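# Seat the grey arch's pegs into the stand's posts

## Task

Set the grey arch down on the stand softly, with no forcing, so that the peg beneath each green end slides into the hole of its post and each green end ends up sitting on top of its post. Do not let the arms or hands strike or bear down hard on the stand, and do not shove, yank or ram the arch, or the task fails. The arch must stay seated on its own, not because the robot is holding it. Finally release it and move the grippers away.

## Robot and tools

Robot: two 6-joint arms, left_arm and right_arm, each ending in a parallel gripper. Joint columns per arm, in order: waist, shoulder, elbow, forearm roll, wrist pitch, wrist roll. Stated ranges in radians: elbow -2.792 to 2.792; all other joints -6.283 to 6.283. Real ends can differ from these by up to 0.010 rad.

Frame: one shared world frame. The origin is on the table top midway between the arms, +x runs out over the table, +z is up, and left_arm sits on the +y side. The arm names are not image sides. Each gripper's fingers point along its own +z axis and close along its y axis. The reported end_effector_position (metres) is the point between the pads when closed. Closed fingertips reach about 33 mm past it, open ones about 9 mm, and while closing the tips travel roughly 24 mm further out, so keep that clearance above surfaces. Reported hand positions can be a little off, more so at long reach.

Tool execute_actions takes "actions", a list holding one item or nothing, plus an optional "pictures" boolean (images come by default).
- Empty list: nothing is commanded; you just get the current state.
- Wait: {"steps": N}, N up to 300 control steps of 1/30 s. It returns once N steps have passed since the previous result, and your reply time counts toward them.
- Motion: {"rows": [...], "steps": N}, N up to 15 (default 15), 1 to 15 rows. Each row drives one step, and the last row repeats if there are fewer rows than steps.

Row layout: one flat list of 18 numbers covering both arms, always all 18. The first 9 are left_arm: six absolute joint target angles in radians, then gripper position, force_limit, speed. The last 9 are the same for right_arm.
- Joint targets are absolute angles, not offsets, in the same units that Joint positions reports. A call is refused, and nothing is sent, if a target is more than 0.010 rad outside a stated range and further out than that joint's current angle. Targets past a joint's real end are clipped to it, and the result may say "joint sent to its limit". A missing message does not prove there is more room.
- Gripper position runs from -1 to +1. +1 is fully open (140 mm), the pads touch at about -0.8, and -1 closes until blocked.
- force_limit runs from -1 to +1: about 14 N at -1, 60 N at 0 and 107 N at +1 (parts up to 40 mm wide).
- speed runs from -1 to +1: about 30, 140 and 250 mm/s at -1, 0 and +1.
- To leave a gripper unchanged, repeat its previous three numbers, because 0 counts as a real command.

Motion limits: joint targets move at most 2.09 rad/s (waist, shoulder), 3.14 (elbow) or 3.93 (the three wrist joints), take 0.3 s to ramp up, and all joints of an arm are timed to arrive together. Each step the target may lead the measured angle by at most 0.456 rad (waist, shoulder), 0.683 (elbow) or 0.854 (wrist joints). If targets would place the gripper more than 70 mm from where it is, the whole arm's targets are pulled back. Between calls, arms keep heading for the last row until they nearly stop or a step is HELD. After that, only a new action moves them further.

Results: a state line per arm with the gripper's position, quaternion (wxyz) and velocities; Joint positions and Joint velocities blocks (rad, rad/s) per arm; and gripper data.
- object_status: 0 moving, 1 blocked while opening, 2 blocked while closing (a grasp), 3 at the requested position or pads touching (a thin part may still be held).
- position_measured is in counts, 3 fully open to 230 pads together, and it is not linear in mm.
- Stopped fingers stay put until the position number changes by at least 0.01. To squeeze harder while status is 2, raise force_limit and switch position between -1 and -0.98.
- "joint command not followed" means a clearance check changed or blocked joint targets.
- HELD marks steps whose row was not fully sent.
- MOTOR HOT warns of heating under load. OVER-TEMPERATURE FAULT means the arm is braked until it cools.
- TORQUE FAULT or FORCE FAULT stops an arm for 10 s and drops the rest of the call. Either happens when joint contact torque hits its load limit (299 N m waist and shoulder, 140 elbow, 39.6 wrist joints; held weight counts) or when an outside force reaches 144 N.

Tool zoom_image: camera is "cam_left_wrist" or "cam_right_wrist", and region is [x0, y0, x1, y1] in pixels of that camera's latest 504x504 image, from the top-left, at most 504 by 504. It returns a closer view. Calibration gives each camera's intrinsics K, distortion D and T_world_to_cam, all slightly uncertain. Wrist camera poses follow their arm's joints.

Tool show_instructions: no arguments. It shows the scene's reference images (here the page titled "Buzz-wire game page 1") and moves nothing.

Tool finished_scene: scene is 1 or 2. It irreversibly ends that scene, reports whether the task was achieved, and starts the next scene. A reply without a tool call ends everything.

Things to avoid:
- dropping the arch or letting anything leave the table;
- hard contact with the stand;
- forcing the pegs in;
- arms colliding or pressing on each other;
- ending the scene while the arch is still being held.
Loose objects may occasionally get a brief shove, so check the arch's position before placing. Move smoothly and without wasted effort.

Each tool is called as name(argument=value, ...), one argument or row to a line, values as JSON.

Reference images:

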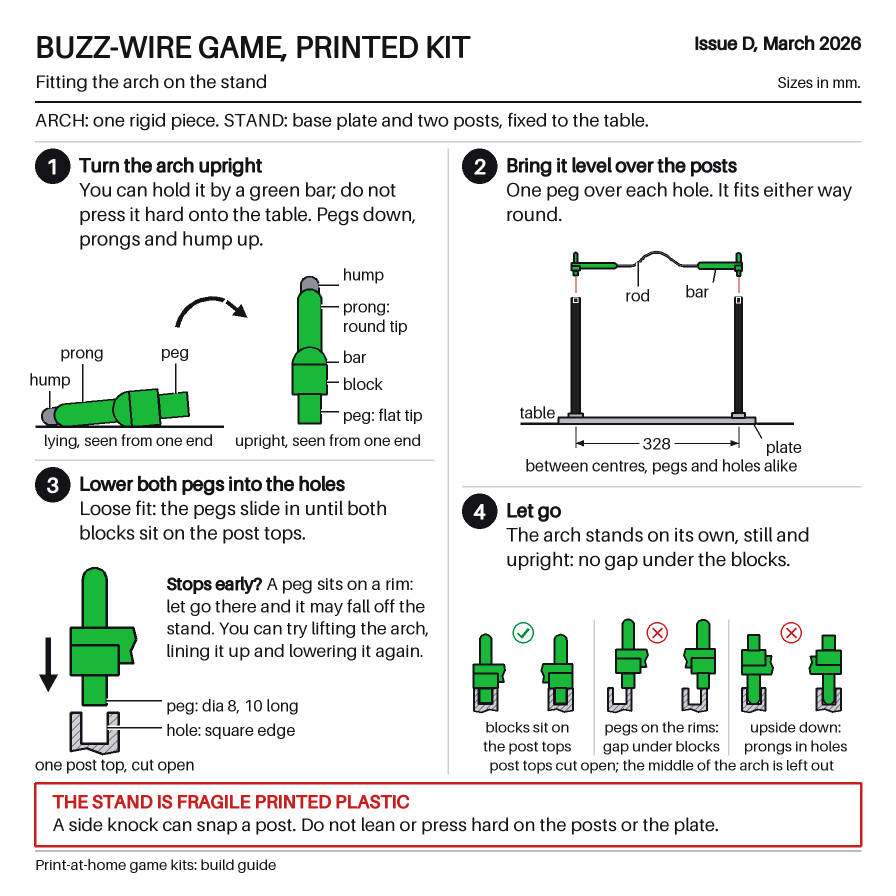

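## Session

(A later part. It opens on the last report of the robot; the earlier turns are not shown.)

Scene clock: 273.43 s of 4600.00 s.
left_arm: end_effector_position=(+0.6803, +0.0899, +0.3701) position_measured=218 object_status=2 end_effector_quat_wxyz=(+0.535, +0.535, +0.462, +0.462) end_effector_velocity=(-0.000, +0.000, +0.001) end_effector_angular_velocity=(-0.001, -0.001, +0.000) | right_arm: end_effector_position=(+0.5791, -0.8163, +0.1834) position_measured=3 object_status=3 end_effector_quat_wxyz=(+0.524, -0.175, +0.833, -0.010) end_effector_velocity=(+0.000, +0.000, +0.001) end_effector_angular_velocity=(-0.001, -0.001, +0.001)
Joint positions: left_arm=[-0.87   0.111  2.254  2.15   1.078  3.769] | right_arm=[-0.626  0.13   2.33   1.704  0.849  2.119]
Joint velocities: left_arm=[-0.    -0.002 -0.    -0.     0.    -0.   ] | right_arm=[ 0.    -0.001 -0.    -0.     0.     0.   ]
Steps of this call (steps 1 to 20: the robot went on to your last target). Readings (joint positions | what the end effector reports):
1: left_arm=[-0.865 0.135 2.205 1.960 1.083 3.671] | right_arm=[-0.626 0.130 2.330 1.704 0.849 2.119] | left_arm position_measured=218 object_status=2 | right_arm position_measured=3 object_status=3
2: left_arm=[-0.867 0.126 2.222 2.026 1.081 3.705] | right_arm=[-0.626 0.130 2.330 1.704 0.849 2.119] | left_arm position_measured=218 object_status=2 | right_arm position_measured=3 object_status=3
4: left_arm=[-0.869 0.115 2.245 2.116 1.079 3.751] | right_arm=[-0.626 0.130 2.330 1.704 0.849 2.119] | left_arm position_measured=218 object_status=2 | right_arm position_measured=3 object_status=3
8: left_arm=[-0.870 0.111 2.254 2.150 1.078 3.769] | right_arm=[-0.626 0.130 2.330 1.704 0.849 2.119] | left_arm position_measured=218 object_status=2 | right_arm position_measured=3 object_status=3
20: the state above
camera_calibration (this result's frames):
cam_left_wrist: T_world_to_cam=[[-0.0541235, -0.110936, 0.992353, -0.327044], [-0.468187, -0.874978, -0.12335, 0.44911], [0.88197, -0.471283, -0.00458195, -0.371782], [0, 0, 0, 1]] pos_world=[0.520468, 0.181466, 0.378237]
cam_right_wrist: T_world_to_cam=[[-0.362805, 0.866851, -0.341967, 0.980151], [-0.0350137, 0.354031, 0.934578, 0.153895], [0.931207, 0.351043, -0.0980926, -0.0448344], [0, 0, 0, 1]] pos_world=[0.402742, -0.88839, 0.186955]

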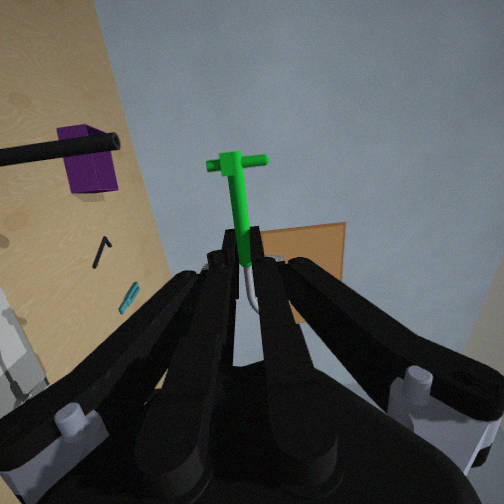

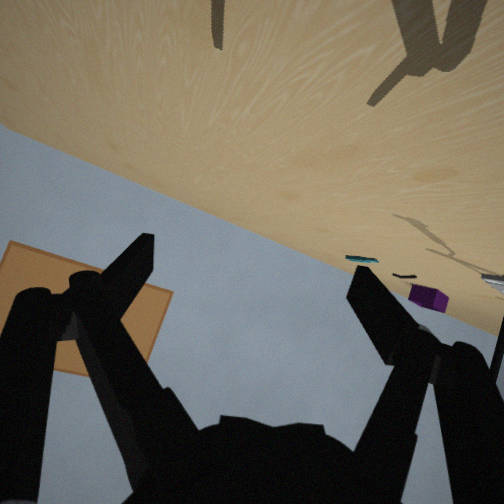

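execute_actions(
  actions=[
    {"rows": [[-0.7038, 0.2641, 2.2157, 2.3617, 1.0652, 3.5884, -1, 0.2, -0.5, 0.108, 0.6705, 1.765, 1.635, 1.516, -0.866, 1, 0, 0]], "steps": 15},
  ],
  pictures=false,
)

execute_actions(
  actions=[
    {"steps": 30},
  ],
  pictures=true,
)

Scene clock: 309.53 s of 4600.00 s.
left_arm: end_effector_position=(+0.7671, +0.1097, +0.3102) position_measured=218 object_status=2 end_effector_quat_wxyz=(+0.535, +0.535, +0.462, +0.462) end_effector_velocity=(+0.000, +0.000, +0.000) end_effector_angular_velocity=(-0.001, -0.000, +0.001) | right_arm: end_effector_position=(+0.7378, -0.6333, +0.2219) position_measured=3 object_status=3 end_effector_quat_wxyz=(+0.619, -0.516, +0.592, +0.005) end_effector_velocity=(+0.202, +0.528, +0.018) end_effector_angular_velocity=(-0.633, -1.079, +1.401)
Joint positions: left_arm=[-0.704  0.264  2.216  2.362  1.065  3.588] | right_arm=[-0.341  0.387  2.053  1.67   1.176  1.584]
Joint velocities: left_arm=[-0.     0.     0.    -0.     0.001 -0.001] | right_arm=[ 0.694  0.469 -0.476 -0.058  0.559 -1.294]
Steps of this call (steps 1 to 15: the robot went on to your last target; steps 16 to 90: nothing new was sent; then 32.60 s passed at rest; steps 91 to 105: all 15 steps of this action). Readings (joint positions | what the end effector reports):
91: left_arm=[-0.870 0.111 2.254 2.150 1.078 3.769] | right_arm=[-0.626 0.130 2.330 1.704 0.849 2.119] | left_arm position_measured=218 object_status=2 | right_arm position_measured=3 object_status=3
92: left_arm=[-0.866 0.115 2.253 2.156 1.078 3.765] | right_arm=[-0.621 0.134 2.324 1.703 0.856 2.110] | left_arm position_measured=218 object_status=2 | right_arm position_measured=3 object_status=3
94: left_arm=[-0.834 0.144 2.246 2.197 1.075 3.730] | right_arm=[-0.590 0.166 2.285 1.699 0.902 2.051] | left_arm position_measured=218 object_status=2 | right_arm position_measured=3 object_status=3
98: left_arm=[-0.730 0.241 2.222 2.329 1.067 3.617] | right_arm=[-0.502 0.254 2.188 1.687 1.017 1.887] | left_arm position_measured=218 object_status=2 | right_arm position_measured=3 object_status=3
105: the state above

Scene clock: 310.53 s of 4600.00 s.
left_arm: end_effector_position=(+0.7672, +0.1097, +0.3101) position_measured=218 object_status=2 end_effector_quat_wxyz=(+0.535, +0.535, +0.462, +0.462) end_effector_velocity=(-0.000, +0.000, +0.000) end_effector_angular_velocity=(-0.001, +0.001, +0.000) | right_arm: end_effector_position=(+0.7583, -0.2720, +0.2130) position_measured=3 object_status=3 end_effector_quat_wxyz=(+0.477, -0.550, -0.445, -0.522) end_effector_velocity=(-0.010, +0.044, -0.003) end_effector_angular_velocity=(-0.154, -1.202, +0.086)
Joint positions: left_arm=[-0.704  0.264  2.216  2.362  1.065  3.588] | right_arm=[ 0.106  0.669  1.766  1.635  1.514 -0.806]
Joint velocities: left_arm=[-0.    -0.001 -0.    -0.001 -0.001  0.   ] | right_arm=[ 0.054  0.034 -0.035 -0.004  0.041 -1.21 ]
Steps of this call (steps 1 to 30: the robot went on to your last target). Readings (joint positions | what the end effector reports):
1: left_arm=[-0.704 0.264 2.216 2.362 1.065 3.588] | right_arm=[-0.317 0.402 2.037 1.668 1.195 1.540] | left_arm position_measured=218 object_status=2 | right_arm position_measured=3 object_status=3
2: left_arm=[-0.704 0.264 2.216 2.362 1.065 3.588] | right_arm=[-0.294 0.417 2.022 1.666 1.212 1.496] | left_arm position_measured=218 object_status=2 | right_arm position_measured=3 object_status=3
4: left_arm=[-0.704 0.264 2.216 2.362 1.065 3.588] | right_arm=[-0.249 0.445 1.993 1.663 1.246 1.402] | left_arm position_measured=218 object_status=2 | right_arm position_measured=3 object_status=3
8: left_arm=[-0.704 0.264 2.216 2.362 1.065 3.588] | right_arm=[-0.163 0.499 1.939 1.656 1.311 1.191] | left_arm position_measured=218 object_status=2 | right_arm position_measured=3 object_status=3
30: the state above
camera_calibration (this result's frames):
cam_left_wrist: T_world_to_cam=[[-0.053721, -0.110319, 0.992443, -0.260951], [-0.468448, -0.874941, -0.122614, 0.499733], [0.881856, -0.471495, -0.00467582, -0.43919], [0, 0, 0, 1]] pos_world=[0.607383, 0.201373, 0.318199]
cam_right_wrist: T_world_to_cam=[[0.978788, -0.168412, 0.116672, -0.81318], [0.0393889, -0.404162, -0.913839, 0.0709404], [0.201056, 0.89905, -0.388955, 0.364834], [0, 0, 0, 1]] pos_world=[0.719784, -0.436282, 0.301607]

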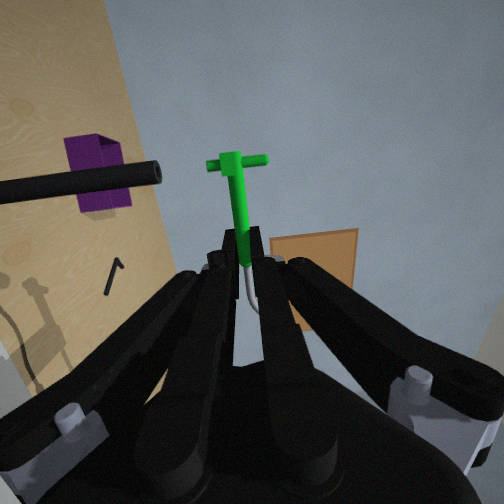

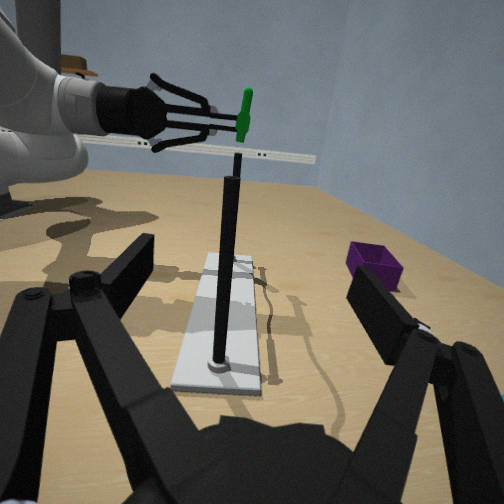

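execute_actions(
  actions=[
    {"steps": 10},
  ],
  pictures=true,
)

zoom_image(
  camera="cam_right_wrist",
  region=[180, 70, 310, 200],
)

Scene clock: 312.33 s of 4600.00 s.
left_arm: end_effector_position=(+0.7672, +0.1097, +0.3101) position_measured=218 object_status=2 end_effector_quat_wxyz=(+0.535, +0.535, +0.462, +0.462) end_effector_velocity=(+0.000, +0.000, -0.000) end_effector_angular_velocity=(+0.000, +0.001, +0.000) | right_arm: end_effector_position=(+0.7579, -0.2702, +0.2129) position_measured=3 object_status=3 end_effector_quat_wxyz=(+0.462, -0.536, -0.462, -0.535) end_effector_velocity=(+0.001, -0.000, -0.001) end_effector_angular_velocity=(-0.001, +0.001, -0.001)
Joint positions: left_arm=[-0.704  0.264  2.216  2.362  1.065  3.588] | right_arm=[ 0.108  0.67   1.765  1.635  1.516 -0.866]
Joint velocities: left_arm=[ 0.  0.  0. -0. -0. -0.] | right_arm=[-0.     0.001 -0.     0.    -0.001  0.001]
Steps of this call (steps 1 to 30: the robot went on to your last target; steps 31 to 54: nothing new was sent). Readings (joint positions | what the end effector reports):
1: left_arm=[-0.704 0.264 2.216 2.362 1.065 3.588] | right_arm=[0.107 0.670 1.766 1.635 1.515 -0.840] | left_arm position_measured=218 object_status=2 | right_arm position_measured=3 object_status=3
2: left_arm=[-0.704 0.264 2.216 2.362 1.065 3.588] | right_arm=[0.108 0.670 1.765 1.635 1.516 -0.859] | left_arm position_measured=218 object_status=2 | right_arm position_measured=3 object_status=3
4: left_arm=[-0.704 0.264 2.216 2.362 1.065 3.588] | right_arm=[0.108 0.670 1.765 1.635 1.516 -0.865] | left_arm position_measured=218 object_status=2 | right_arm position_measured=3 object_status=3
8: left_arm=[-0.704 0.264 2.216 2.362 1.065 3.588] | right_arm=[0.108 0.670 1.765 1.635 1.516 -0.866] | left_arm position_measured=218 object_status=2 | right_arm position_measured=3 object_status=3
54: the state above
All arms were judged still, so your last target was given up. Only a new action makes them travel on or press farther. Fingers that are still opening or closing keep moving.
camera_calibration (this result's frames):
cam_left_wrist: T_world_to_cam=[[-0.0537214, -0.110318, 0.992443, -0.260951], [-0.468448, -0.874941, -0.122614, 0.499733], [0.881856, -0.471495, -0.00467527, -0.43919], [0, 0, 0, 1]] pos_world=[0.607383, 0.201373, 0.3182]
cam_right_wrist: T_world_to_cam=[[0.970637, -0.163841, 0.176123, -0.8177], [0.0951399, -0.410992, -0.906661, 0.0259209], [0.220933, 0.896796, -0.383336, 0.346364], [0, 0, 0, 1]] pos_world=[0.714701, -0.433937, 0.300291]

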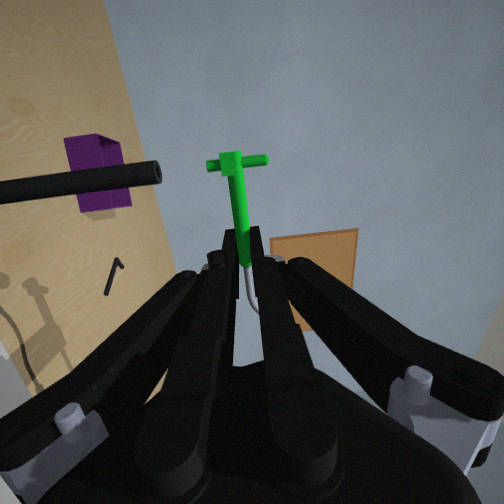

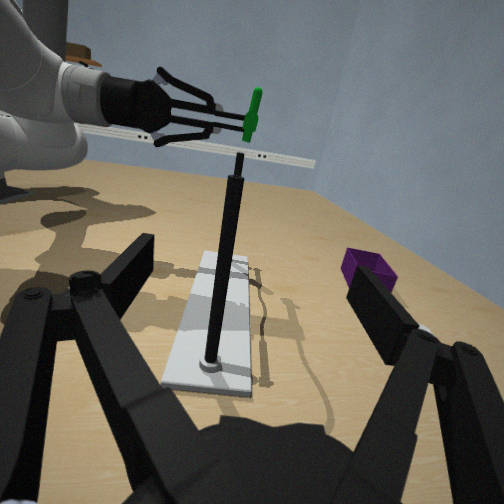

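Region (180, 70, 310, 200) of cam_right_wrist's 504x504 image, scaled by 3.877, with more detail than that image has.

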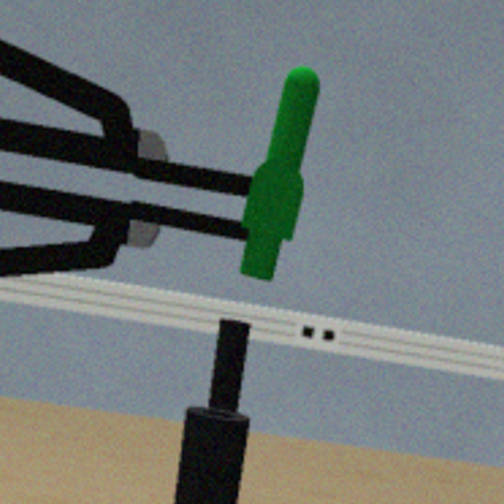

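execute_actions(
  actions=[
    {"rows": [[-0.7099, 0.3072, 2.2375, 2.4124, 1.1881, 3.5267, -1, 0.2, -0.5, 0.108, 0.5758, 1.7413, 1.6284, 1.5087, -0.748, 1, 0, 0]], "steps": 15},
  ],
  pictures=false,
)

execute_actions(
  actions=[
    {"steps": 8},
  ],
  pictures=true,
)

zoom_image(
  camera="cam_right_wrist",
  region=[160, 120, 340, 300],
)

Scene clock: 348.13 s of 4600.00 s.
left_arm: end_effector_position=(+0.7615, +0.1103, +0.3076) position_measured=218 object_status=2 end_effector_quat_wxyz=(+0.556, +0.513, +0.443, +0.480) end_effector_velocity=(-0.000, -0.000, -0.001) end_effector_angular_velocity=(-0.000, +0.002, -0.000) | right_arm: end_effector_position=(+0.7580, -0.2702, +0.2929) position_measured=3 object_status=3 end_effector_quat_wxyz=(+0.462, -0.536, -0.462, -0.535) end_effector_velocity=(+0.001, -0.000, -0.001) end_effector_angular_velocity=(-0.000, +0.000, -0.001)
Joint positions: left_arm=[-0.71   0.307  2.237  2.412  1.188  3.527] | right_arm=[ 0.108  0.576  1.741  1.628  1.509 -0.748]
Joint velocities: left_arm=[-0.     0.    -0.    -0.001 -0.001 -0.   ] | right_arm=[-0.     0.001 -0.001  0.    -0.001 -0.   ]
Steps of this call (steps 1 to 90: nothing new was sent; then 32.30 s passed at rest; steps 91 to 105: all 15 steps of this action). Readings (joint positions | what the end effector reports):
91: left_arm=[-0.704 0.264 2.216 2.362 1.065 3.588] | right_arm=[0.108 0.670 1.765 1.635 1.516 -0.866] | left_arm position_measured=218 object_status=2 | right_arm position_measured=3 object_status=3
92: left_arm=[-0.704 0.267 2.216 2.365 1.074 3.584] | right_arm=[0.108 0.666 1.764 1.635 1.516 -0.860] | left_arm position_measured=218 object_status=2 | right_arm position_measured=3 object_status=3
94: left_arm=[-0.707 0.287 2.227 2.389 1.132 3.555] | right_arm=[0.108 0.635 1.756 1.632 1.513 -0.821] | left_arm position_measured=218 object_status=2 | right_arm position_measured=3 object_status=3
98: left_arm=[-0.710 0.307 2.237 2.412 1.188 3.527] | right_arm=[0.108 0.576 1.741 1.628 1.509 -0.749] | left_arm position_measured=218 object_status=2 | right_arm position_measured=3 object_status=3
105: the state above

Scene clock: 348.40 s of 4600.00 s.
left_arm: end_effector_position=(+0.7615, +0.1103, +0.3077) position_measured=218 object_status=2 end_effector_quat_wxyz=(+0.556, +0.513, +0.443, +0.480) end_effector_velocity=(+0.000, +0.000, -0.001) end_effector_angular_velocity=(+0.000, +0.001, +0.002) | right_arm: end_effector_position=(+0.7580, -0.2702, +0.2930) position_measured=3 object_status=3 end_effector_quat_wxyz=(+0.462, -0.536, -0.462, -0.535) end_effector_velocity=(-0.000, -0.000, +0.001) end_effector_angular_velocity=(+0.001, -0.001, +0.001)
Joint positions: left_arm=[-0.71   0.307  2.237  2.412  1.188  3.527] | right_arm=[ 0.108  0.576  1.741  1.628  1.509 -0.748]
Joint velocities: left_arm=[-0.     0.001  0.    -0.002  0.     0.   ] | right_arm=[-0.    -0.001 -0.001 -0.     0.001  0.   ]
Steps of this call (steps 1 to 8: the robot went on to your last target). Readings (joint positions | what the end effector reports):
1: left_arm=[-0.710 0.307 2.237 2.412 1.188 3.527] | right_arm=[0.108 0.576 1.741 1.628 1.509 -0.748] | left_arm position_measured=218 object_status=2 | right_arm position_measured=3 object_status=3
2: left_arm=[-0.710 0.307 2.237 2.412 1.188 3.527] | right_arm=[0.108 0.576 1.741 1.628 1.509 -0.748] | left_arm position_measured=218 object_status=2 | right_arm position_measured=3 object_status=3
4: left_arm=[-0.710 0.307 2.237 2.412 1.188 3.527] | right_arm=[0.108 0.576 1.741 1.628 1.509 -0.748] | left_arm position_measured=218 object_status=2 | right_arm position_measured=3 object_status=3
8: the state above
camera_calibration (this result's frames):
cam_left_wrist: T_world_to_cam=[[-0.131963, -0.0987901, 0.98632, -0.198677], [-0.457663, -0.876548, -0.149028, 0.497384], [0.879278, -0.471068, 0.0704596, -0.45515], [0, 0, 0, 1]] pos_world=[0.60162, 0.201947, 0.302153]
cam_right_wrist: T_world_to_cam=[[0.970541, -0.164053, 0.176455, -0.831997], [0.0953637, -0.411, -0.906634, 0.0983411], [0.22126, 0.896753, -0.383248, 0.376723], [0, 0, 0, 1]] pos_world=[0.714755, -0.433901, 0.380348]

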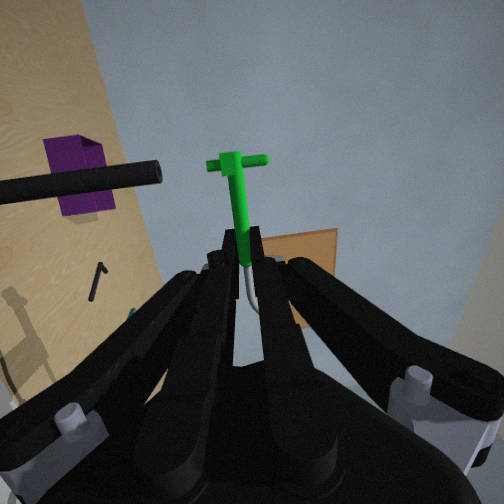

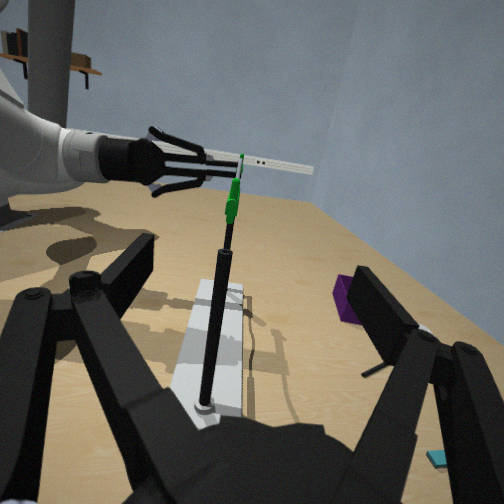

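Region (160, 120, 340, 300) of cam_right_wrist's 504x504 image, scaled by 2.800, with more detail than that image has.

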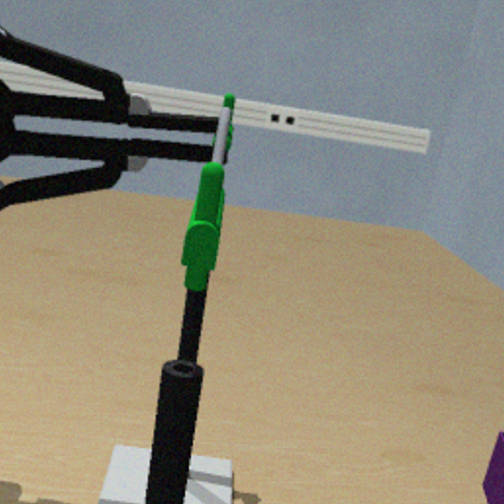

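zoom_image(
  camera="cam_left_wrist",
  region=[130, 110, 290, 270],
)

Region (130, 110, 290, 270) of cam_left_wrist's 504x504 image, scaled by 3.150, with more detail than that image has.

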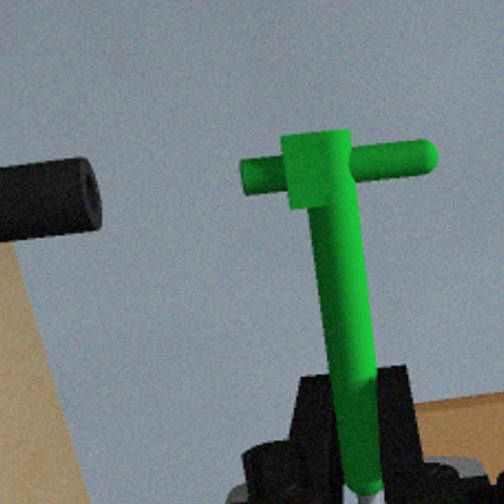

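execute_actions(
  actions=[
    {"rows": [[-0.7212, 0.3390, 2.2455, 2.3951, 1.2170, 3.5098, -1, 0.2, -0.5, 0.108, 0.5758, 1.7413, 1.6284, 1.5087, -0.748, 1, 0, 0]], "steps": 15},
  ],
  pictures=true,
)

zoom_image(
  camera="cam_right_wrist",
  region=[170, 140, 300, 270],
)

zoom_image(
  camera="cam_left_wrist",
  region=[130, 110, 290, 270],
)

Scene clock: 378.00 s of 4600.00 s.
left_arm: end_effector_position=(+0.7584, +0.1102, +0.2858) position_measured=218 object_status=2 end_effector_quat_wxyz=(+0.551, +0.513, +0.449, +0.481) end_effector_velocity=(+0.001, -0.000, +0.001) end_effector_angular_velocity=(-0.002, -0.001, +0.001) | right_arm: end_effector_position=(+0.7580, -0.2702, +0.2930) position_measured=3 object_status=3 end_effector_quat_wxyz=(+0.462, -0.536, -0.462, -0.536) end_effector_velocity=(+0.001, +0.000, -0.000) end_effector_angular_velocity=(+0.000, +0.001, -0.000)
Joint positions: left_arm=[-0.721  0.339  2.246  2.395  1.217  3.51 ] | right_arm=[ 0.108  0.576  1.741  1.628  1.509 -0.748]
Joint velocities: left_arm=[ 0.     0.    -0.002 -0.001 -0.    -0.   ] | right_arm=[ 0.     0.001 -0.001  0.    -0.     0.001]
Steps of this call (steps 1 to 15: the robot went on to your last target; steps 16 to 90: nothing new was sent; then 26.10 s passed at rest; steps 91 to 105: all 15 steps of this action). Readings (joint positions | what the end effector reports):
91: left_arm=[-0.710 0.307 2.238 2.412 1.188 3.527] | right_arm=[0.108 0.576 1.741 1.628 1.509 -0.748] | left_arm position_measured=218 object_status=2 | right_arm position_measured=3 object_status=3
92: left_arm=[-0.711 0.311 2.238 2.411 1.192 3.524] | right_arm=[0.108 0.576 1.741 1.628 1.509 -0.748] | left_arm position_measured=218 object_status=2 | right_arm position_measured=3 object_status=3
94: left_arm=[-0.719 0.334 2.244 2.399 1.212 3.512] | right_arm=[0.108 0.576 1.741 1.628 1.509 -0.748] | left_arm position_measured=218 object_status=2 | right_arm position_measured=3 object_status=3
98: left_arm=[-0.721 0.339 2.246 2.395 1.217 3.510] | right_arm=[0.108 0.576 1.741 1.628 1.509 -0.748] | left_arm position_measured=218 object_status=2 | right_arm position_measured=3 object_status=3
105: the state above
camera_calibration (this result's frames):
cam_left_wrist: T_world_to_cam=[[-0.12076, -0.102036, 0.987424, -0.185964], [-0.448214, -0.881931, -0.14595, 0.48516], [0.885732, -0.460202, 0.0607677, -0.454223], [0, 0, 0, 1]] pos_world=[0.597319, 0.199868, 0.282037]
cam_right_wrist: T_world_to_cam=[[0.970522, -0.164143, 0.176478, -0.832049], [0.0953679, -0.410923, -0.906668, 0.0983989], [0.221342, 0.896772, -0.383156, 0.376696], [0, 0, 0, 1]] pos_world=[0.714759, -0.433951, 0.380386]

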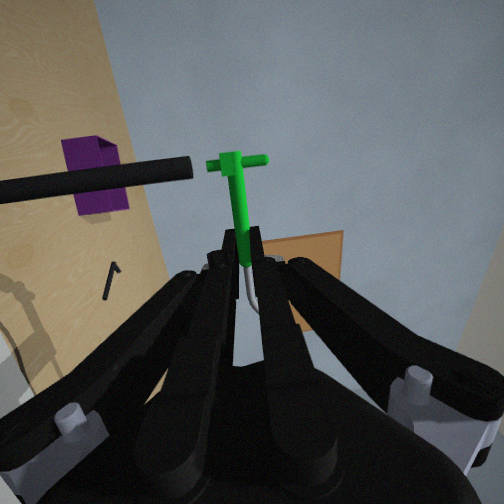

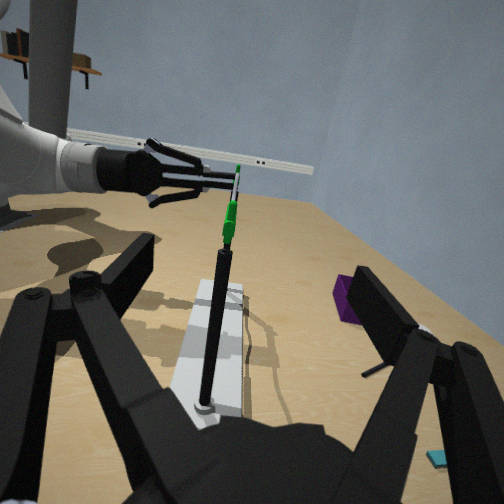

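Region (170, 140, 300, 270) of cam_right_wrist's 504x504 image, scaled by 3.877, with more detail than that image has.

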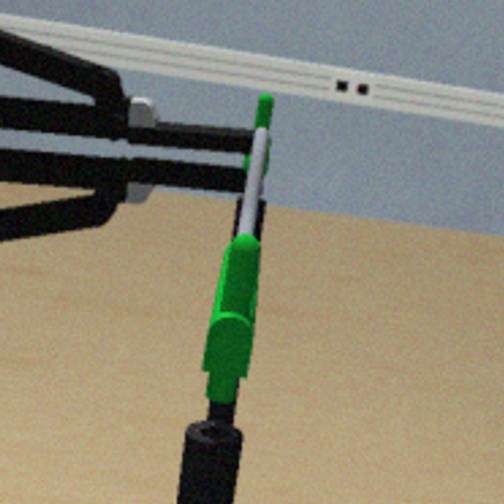

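Region (130, 110, 290, 270) of cam_left_wrist's 504x504 image, scaled by 3.150, with more detail than that image has.

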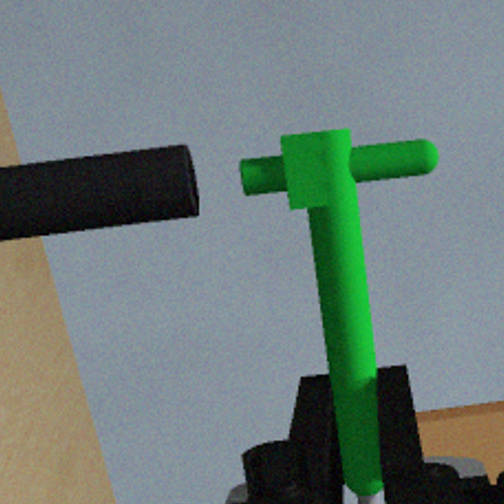

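execute_actions(
  actions=[
    {"rows": [[-0.7212, 0.3390, 2.2455, 2.3951, 1.2170, 3.5098, -1, 0.2, -0.5, 0.111, 0.6245, 1.6519, 1.6279, 1.5040, -0.7076, 1, 0, 0]], "steps": 15},
  ],
  pictures=true,
)

zoom_image(
  camera="cam_right_wrist",
  region=[140, 130, 290, 280],
)

Scene clock: 394.83 s of 4600.00 s.
left_arm: end_effector_position=(+0.7585, +0.1102, +0.2860) position_measured=218 object_status=2 end_effector_quat_wxyz=(+0.551, +0.513, +0.449, +0.481) end_effector_velocity=(-0.000, -0.000, -0.000) end_effector_angular_velocity=(+0.000, +0.001, -0.000) | right_arm: end_effector_position=(+0.7981, -0.2704, +0.2930) position_measured=3 object_status=3 end_effector_quat_wxyz=(+0.462, -0.536, -0.462, -0.536) end_effector_velocity=(-0.000, -0.000, +0.001) end_effector_angular_velocity=(+0.001, -0.001, +0.001)
Joint positions: left_arm=[-0.721  0.339  2.245  2.395  1.217  3.51 ] | right_arm=[ 0.111  0.624  1.652  1.628  1.504 -0.708]
Joint velocities: left_arm=[ 0.    -0.     0.     0.    -0.001  0.   ] | right_arm=[-0.    -0.    -0.    -0.     0.001  0.   ]
Steps of this call (steps 1 to 15: the robot went on to your last target; steps 16 to 90: nothing new was sent; then 13.33 s passed at rest; steps 91 to 105: all 15 steps of this action). Readings (joint positions | what the end effector reports):
91: left_arm=[-0.721 0.339 2.245 2.395 1.217 3.510] | right_arm=[0.108 0.576 1.741 1.628 1.509 -0.748] | left_arm position_measured=218 object_status=2 | right_arm position_measured=3 object_status=3
92: left_arm=[-0.721 0.339 2.245 2.395 1.217 3.510] | right_arm=[0.108 0.579 1.735 1.628 1.509 -0.745] | left_arm position_measured=218 object_status=2 | right_arm position_measured=3 object_status=3
94: left_arm=[-0.721 0.339 2.245 2.395 1.217 3.510] | right_arm=[0.110 0.604 1.689 1.628 1.506 -0.724] | left_arm position_measured=218 object_status=2 | right_arm position_measured=3 object_status=3
98: left_arm=[-0.721 0.339 2.245 2.395 1.217 3.510] | right_arm=[0.111 0.624 1.652 1.628 1.504 -0.708] | left_arm position_measured=218 object_status=2 | right_arm position_measured=3 object_status=3
105: the state above
camera_calibration (this result's frames):
cam_left_wrist: T_world_to_cam=[[-0.120934, -0.101831, 0.987424, -0.186012], [-0.448101, -0.882007, -0.145841, 0.485114], [0.885766, -0.460102, 0.0610342, -0.454428], [0, 0, 0, 1]] pos_world=[0.597401, 0.199849, 0.282157]
cam_right_wrist: T_world_to_cam=[[0.970453, -0.164325, 0.176689, -0.870985], [0.0954863, -0.41095, -0.906644, 0.0944012], [0.221595, 0.896726, -0.383117, 0.367763], [0, 0, 0, 1]] pos_world=[0.754741, -0.434113, 0.380378]

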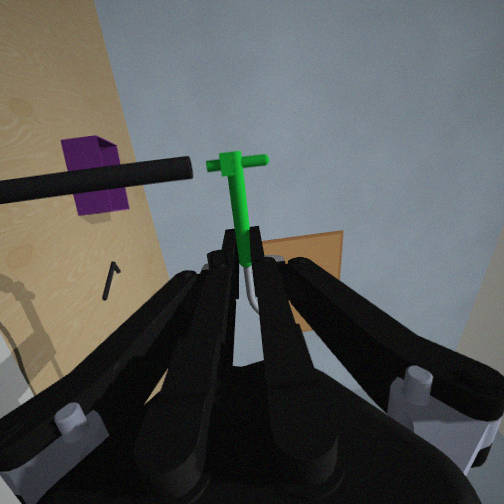

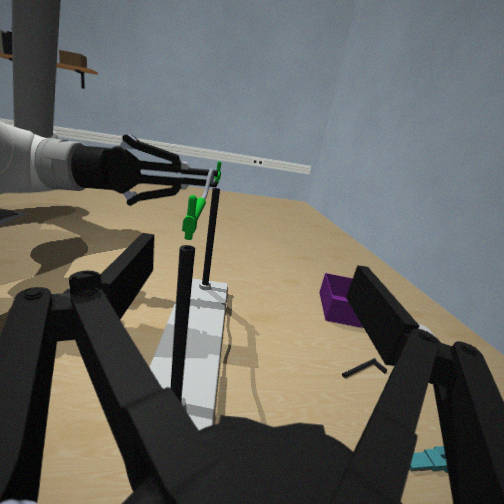

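Region (140, 130, 290, 280) of cam_right_wrist's 504x504 image, scaled by 3.360, with more detail than that image has.

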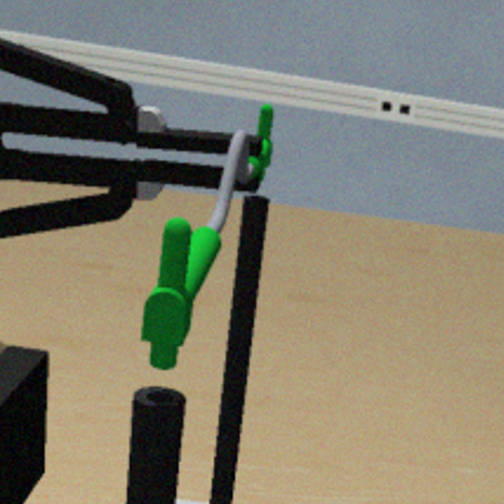

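zoom_image(
  camera="cam_right_wrist",
  region=[160, 200, 220, 260],
)

zoom_image(
  camera="cam_right_wrist",
  region=[190, 150, 250, 210],
)

Region (160, 200, 220, 260) of cam_right_wrist's 504x504 image, scaled by 8.400, with more detail than that image has.

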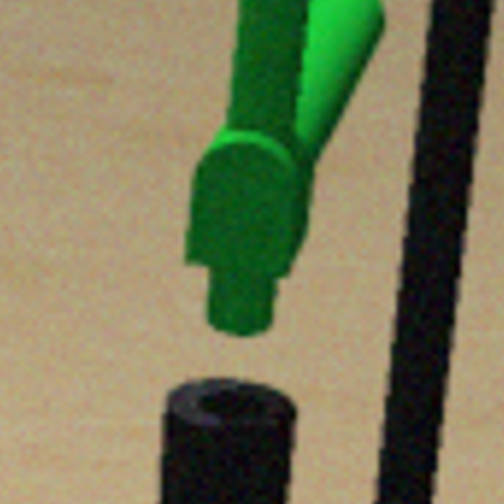

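Region (190, 150, 250, 210) of cam_right_wrist's 504x504 image, scaled by 8.400, with more detail than that image has.

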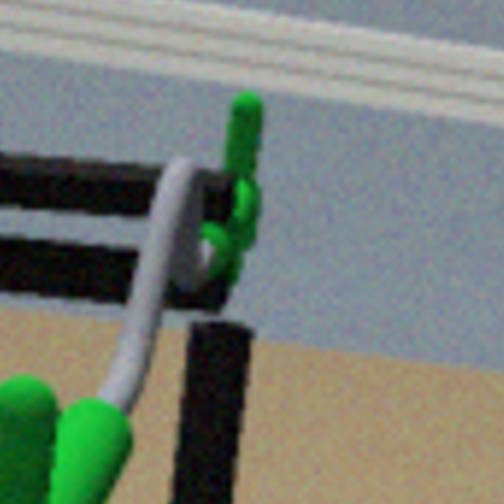

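execute_actions(
  actions=[
    {"rows": [[-0.7212, 0.35303, 2.24876, 2.39944, 1.22969, 3.49729, -1, 0.2, -0.5, 0.111, 0.6245, 1.6519, 1.6279, 1.5040, -0.7076, 1, 0, 0]], "steps": 15},
  ],
  pictures=true,
)

zoom_image(
  camera="cam_right_wrist",
  region=[160, 200, 220, 260],
)

zoom_image(
  camera="cam_right_wrist",
  region=[190, 150, 250, 210],
)

zoom_image(
  camera="cam_left_wrist",
  region=[160, 130, 250, 220],
)

Scene clock: 441.50 s of 4600.00 s.
left_arm: end_effector_position=(+0.7585, +0.1103, +0.2781) position_measured=218 object_status=2 end_effector_quat_wxyz=(+0.551, +0.513, +0.449, +0.481) end_effector_velocity=(-0.000, -0.000, -0.001) end_effector_angular_velocity=(+0.002, +0.001, -0.001) | right_arm: end_effector_position=(+0.7981, -0.2704, +0.2930) position_measured=3 object_status=3 end_effector_quat_wxyz=(+0.462, -0.536, -0.462, -0.536) end_effector_velocity=(-0.000, -0.000, +0.000) end_effector_angular_velocity=(+0.000, +0.000, +0.000)
Joint positions: left_arm=[-0.721  0.353  2.249  2.399  1.23   3.497] | right_arm=[ 0.111  0.624  1.652  1.628  1.504 -0.708]
Joint velocities: left_arm=[-0.     0.001  0.     0.001 -0.     0.   ] | right_arm=[-0.    -0.001  0.    -0.     0.001  0.   ]
Steps of this call (steps 1 to 15: the robot went on to your last target; steps 16 to 90: nothing new was sent; then 43.17 s passed at rest; steps 91 to 105: all 15 steps of this action). Readings (joint positions | what the end effector reports):
91: left_arm=[-0.721 0.339 2.245 2.395 1.217 3.510] | right_arm=[0.111 0.625 1.652 1.628 1.504 -0.708] | left_arm position_measured=218 object_status=2 | right_arm position_measured=3 object_status=3
92: left_arm=[-0.721 0.342 2.246 2.395 1.221 3.506] | right_arm=[0.111 0.625 1.652 1.628 1.504 -0.708] | left_arm position_measured=218 object_status=2 | right_arm position_measured=3 object_status=3
94: left_arm=[-0.721 0.353 2.248 2.399 1.229 3.498] | right_arm=[0.111 0.624 1.652 1.628 1.504 -0.708] | left_arm position_measured=218 object_status=2 | right_arm position_measured=3 object_status=3
98: left_arm=[-0.721 0.353 2.248 2.399 1.230 3.497] | right_arm=[0.111 0.625 1.652 1.628 1.504 -0.708] | left_arm position_measured=218 object_status=2 | right_arm position_measured=3 object_status=3
105: the state above
camera_calibration (this result's frames):
cam_left_wrist: T_world_to_cam=[[-0.120967, -0.101773, 0.987426, -0.178132], [-0.448107, -0.88201, -0.145804, 0.483994], [0.885758, -0.46011, 0.061089, -0.453914], [0, 0, 0, 1]] pos_world=[0.597391, 0.199908, 0.274189]
cam_right_wrist: T_world_to_cam=[[0.970461, -0.164309, 0.176655, -0.870975], [0.0954586, -0.410958, -0.906643, 0.0943939], [0.221568, 0.896725, -0.383134, 0.367764], [0, 0, 0, 1]] pos_world=[0.754753, -0.434101, 0.380347]

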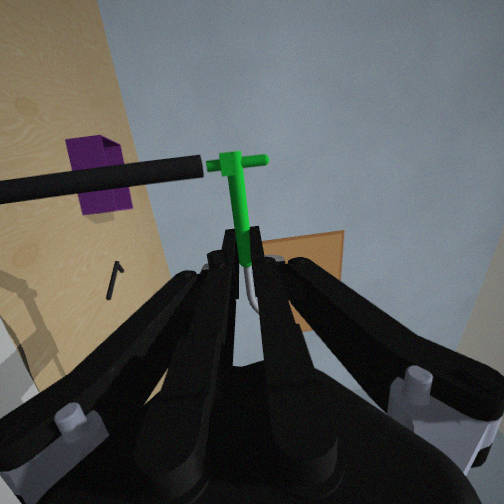

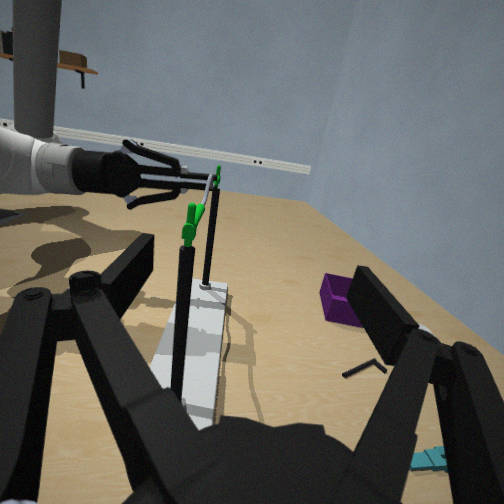

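Region (160, 200, 220, 260) of cam_right_wrist's 504x504 image, scaled by 8.400, with more detail than that image has.

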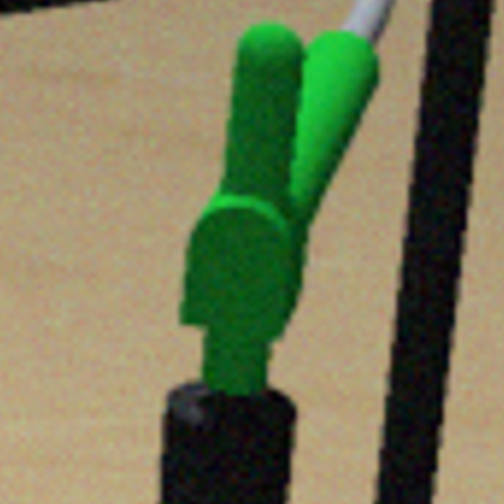

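Region (190, 150, 250, 210) of cam_right_wrist's 504x504 image, scaled by 8.400, with more detail than that image has.

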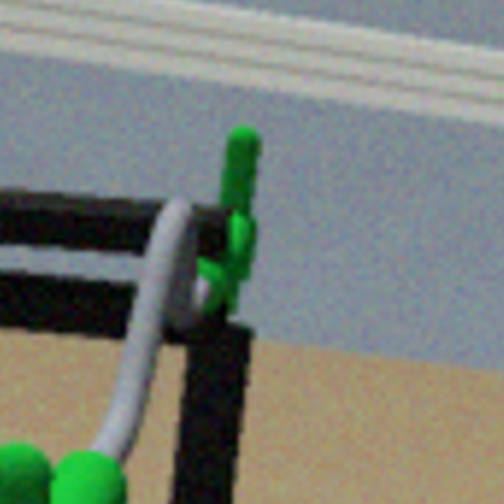

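Region (160, 130, 250, 220) of cam_left_wrist's 504x504 image, scaled by 5.600, with more detail than that image has.

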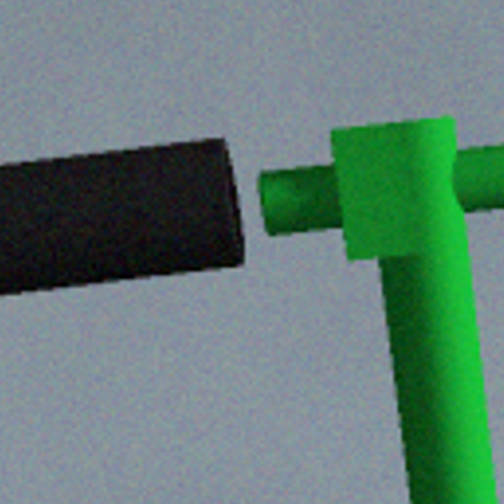

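execute_actions(
  actions=[
    {"rows": [[-0.71803, 0.35231, 2.24997, 2.40561, 1.22787, 3.49441, -1, 0.2, -0.5, 0.111, 0.6245, 1.6519, 1.6279, 1.5040, -0.7076, 1, 0, 0]], "steps": 15},
  ],
  pictures=true,
)

zoom_image(
  camera="cam_right_wrist",
  region=[160, 200, 220, 260],
)

zoom_image(
  camera="cam_right_wrist",
  region=[190, 150, 250, 210],
)

zoom_image(
  camera="cam_left_wrist",
  region=[160, 130, 250, 220],
)

Scene clock: 460.80 s of 4600.00 s.
left_arm: end_effector_position=(+0.7590, +0.1109, +0.2780) position_measured=218 object_status=2 end_effector_quat_wxyz=(+0.551, +0.514, +0.448, +0.481) end_effector_velocity=(-0.000, -0.000, -0.000) end_effector_angular_velocity=(+0.001, -0.001, -0.000) | right_arm: end_effector_position=(+0.7981, -0.2704, +0.2930) position_measured=3 object_status=3 end_effector_quat_wxyz=(+0.462, -0.536, -0.462, -0.536) end_effector_velocity=(-0.000, -0.000, -0.003) end_effector_angular_velocity=(+0.000, +0.004, -0.000)
Joint positions: left_arm=[-0.718  0.352  2.25   2.406  1.228  3.494] | right_arm=[ 0.111  0.625  1.652  1.628  1.504 -0.708]
Joint velocities: left_arm=[0.    0.001 0.    0.001 0.001 0.   ] | right_arm=[-0.     0.003  0.002  0.    -0.    -0.   ]
Steps of this call (steps 1 to 15: the robot went on to your last target; steps 16 to 90: nothing new was sent; then 15.80 s passed at rest; steps 91 to 105: all 15 steps of this action). Readings (joint positions | what the end effector reports):
91: left_arm=[-0.721 0.353 2.249 2.400 1.230 3.497] | right_arm=[0.111 0.625 1.652 1.628 1.504 -0.708] | left_arm position_measured=218 object_status=2 | right_arm position_measured=3 object_status=3
92: left_arm=[-0.720 0.353 2.249 2.403 1.229 3.495] | right_arm=[0.111 0.625 1.652 1.628 1.504 -0.708] | left_arm position_measured=218 object_status=2 | right_arm position_measured=3 object_status=3
94: left_arm=[-0.718 0.353 2.250 2.406 1.228 3.494] | right_arm=[0.111 0.625 1.652 1.628 1.504 -0.708] | left_arm position_measured=218 object_status=2 | right_arm position_measured=3 object_status=3
98: left_arm=[-0.718 0.352 2.250 2.406 1.228 3.494] | right_arm=[0.111 0.624 1.652 1.628 1.504 -0.708] | left_arm position_measured=218 object_status=2 | right_arm position_measured=3 object_status=3
105: the state above
camera_calibration (this result's frames):
cam_left_wrist: T_world_to_cam=[[-0.121152, -0.101411, 0.98744, -0.177858], [-0.450812, -0.880639, -0.145754, 0.486639], [0.884359, -0.462808, 0.0609742, -0.452645], [0, 0, 0, 1]] pos_world=[0.598136, 0.201029, 0.274153]
cam_right_wrist: T_world_to_cam=[[0.970461, -0.164309, 0.176655, -0.870975], [0.0954585, -0.410958, -0.906643, 0.094394], [0.221568, 0.896725, -0.383134, 0.367764], [0, 0, 0, 1]] pos_world=[0.754753, -0.434101, 0.380347]

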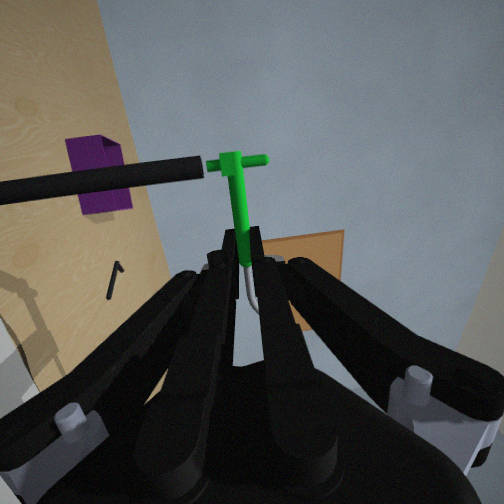

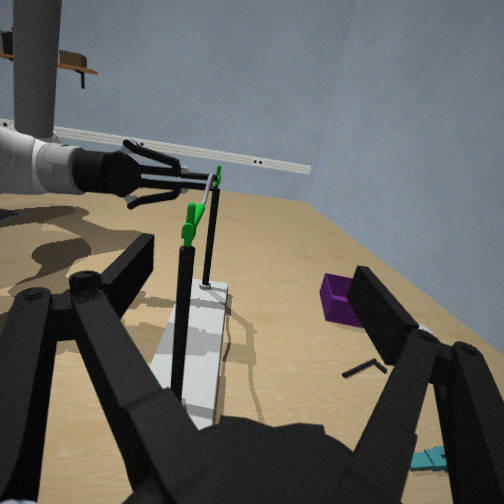

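Region (160, 200, 220, 260) of cam_right_wrist's 504x504 image, scaled by 8.400, with more detail than that image has.

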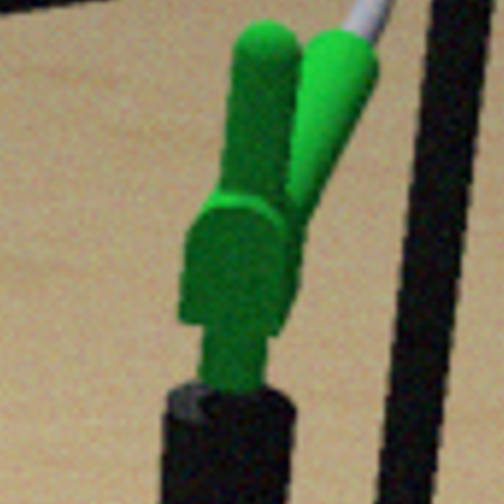

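Region (190, 150, 250, 210) of cam_right_wrist's 504x504 image, scaled by 8.400, with more detail than that image has.

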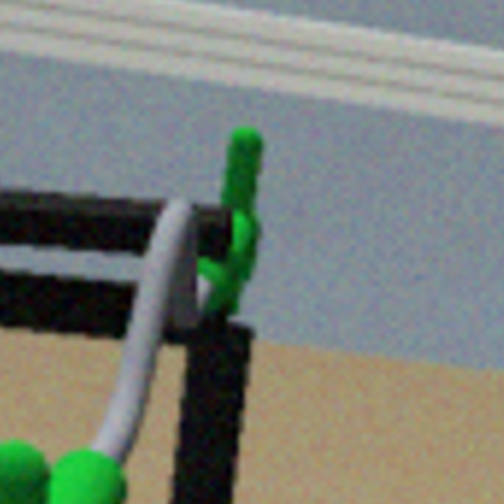

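Region (160, 130, 250, 220) of cam_left_wrist's 504x504 image, scaled by 5.600, with more detail than that image has.

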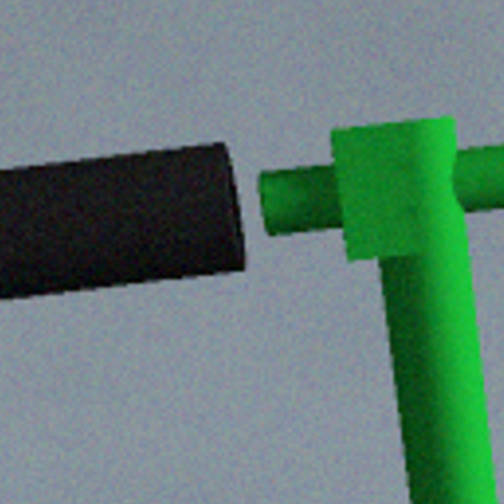

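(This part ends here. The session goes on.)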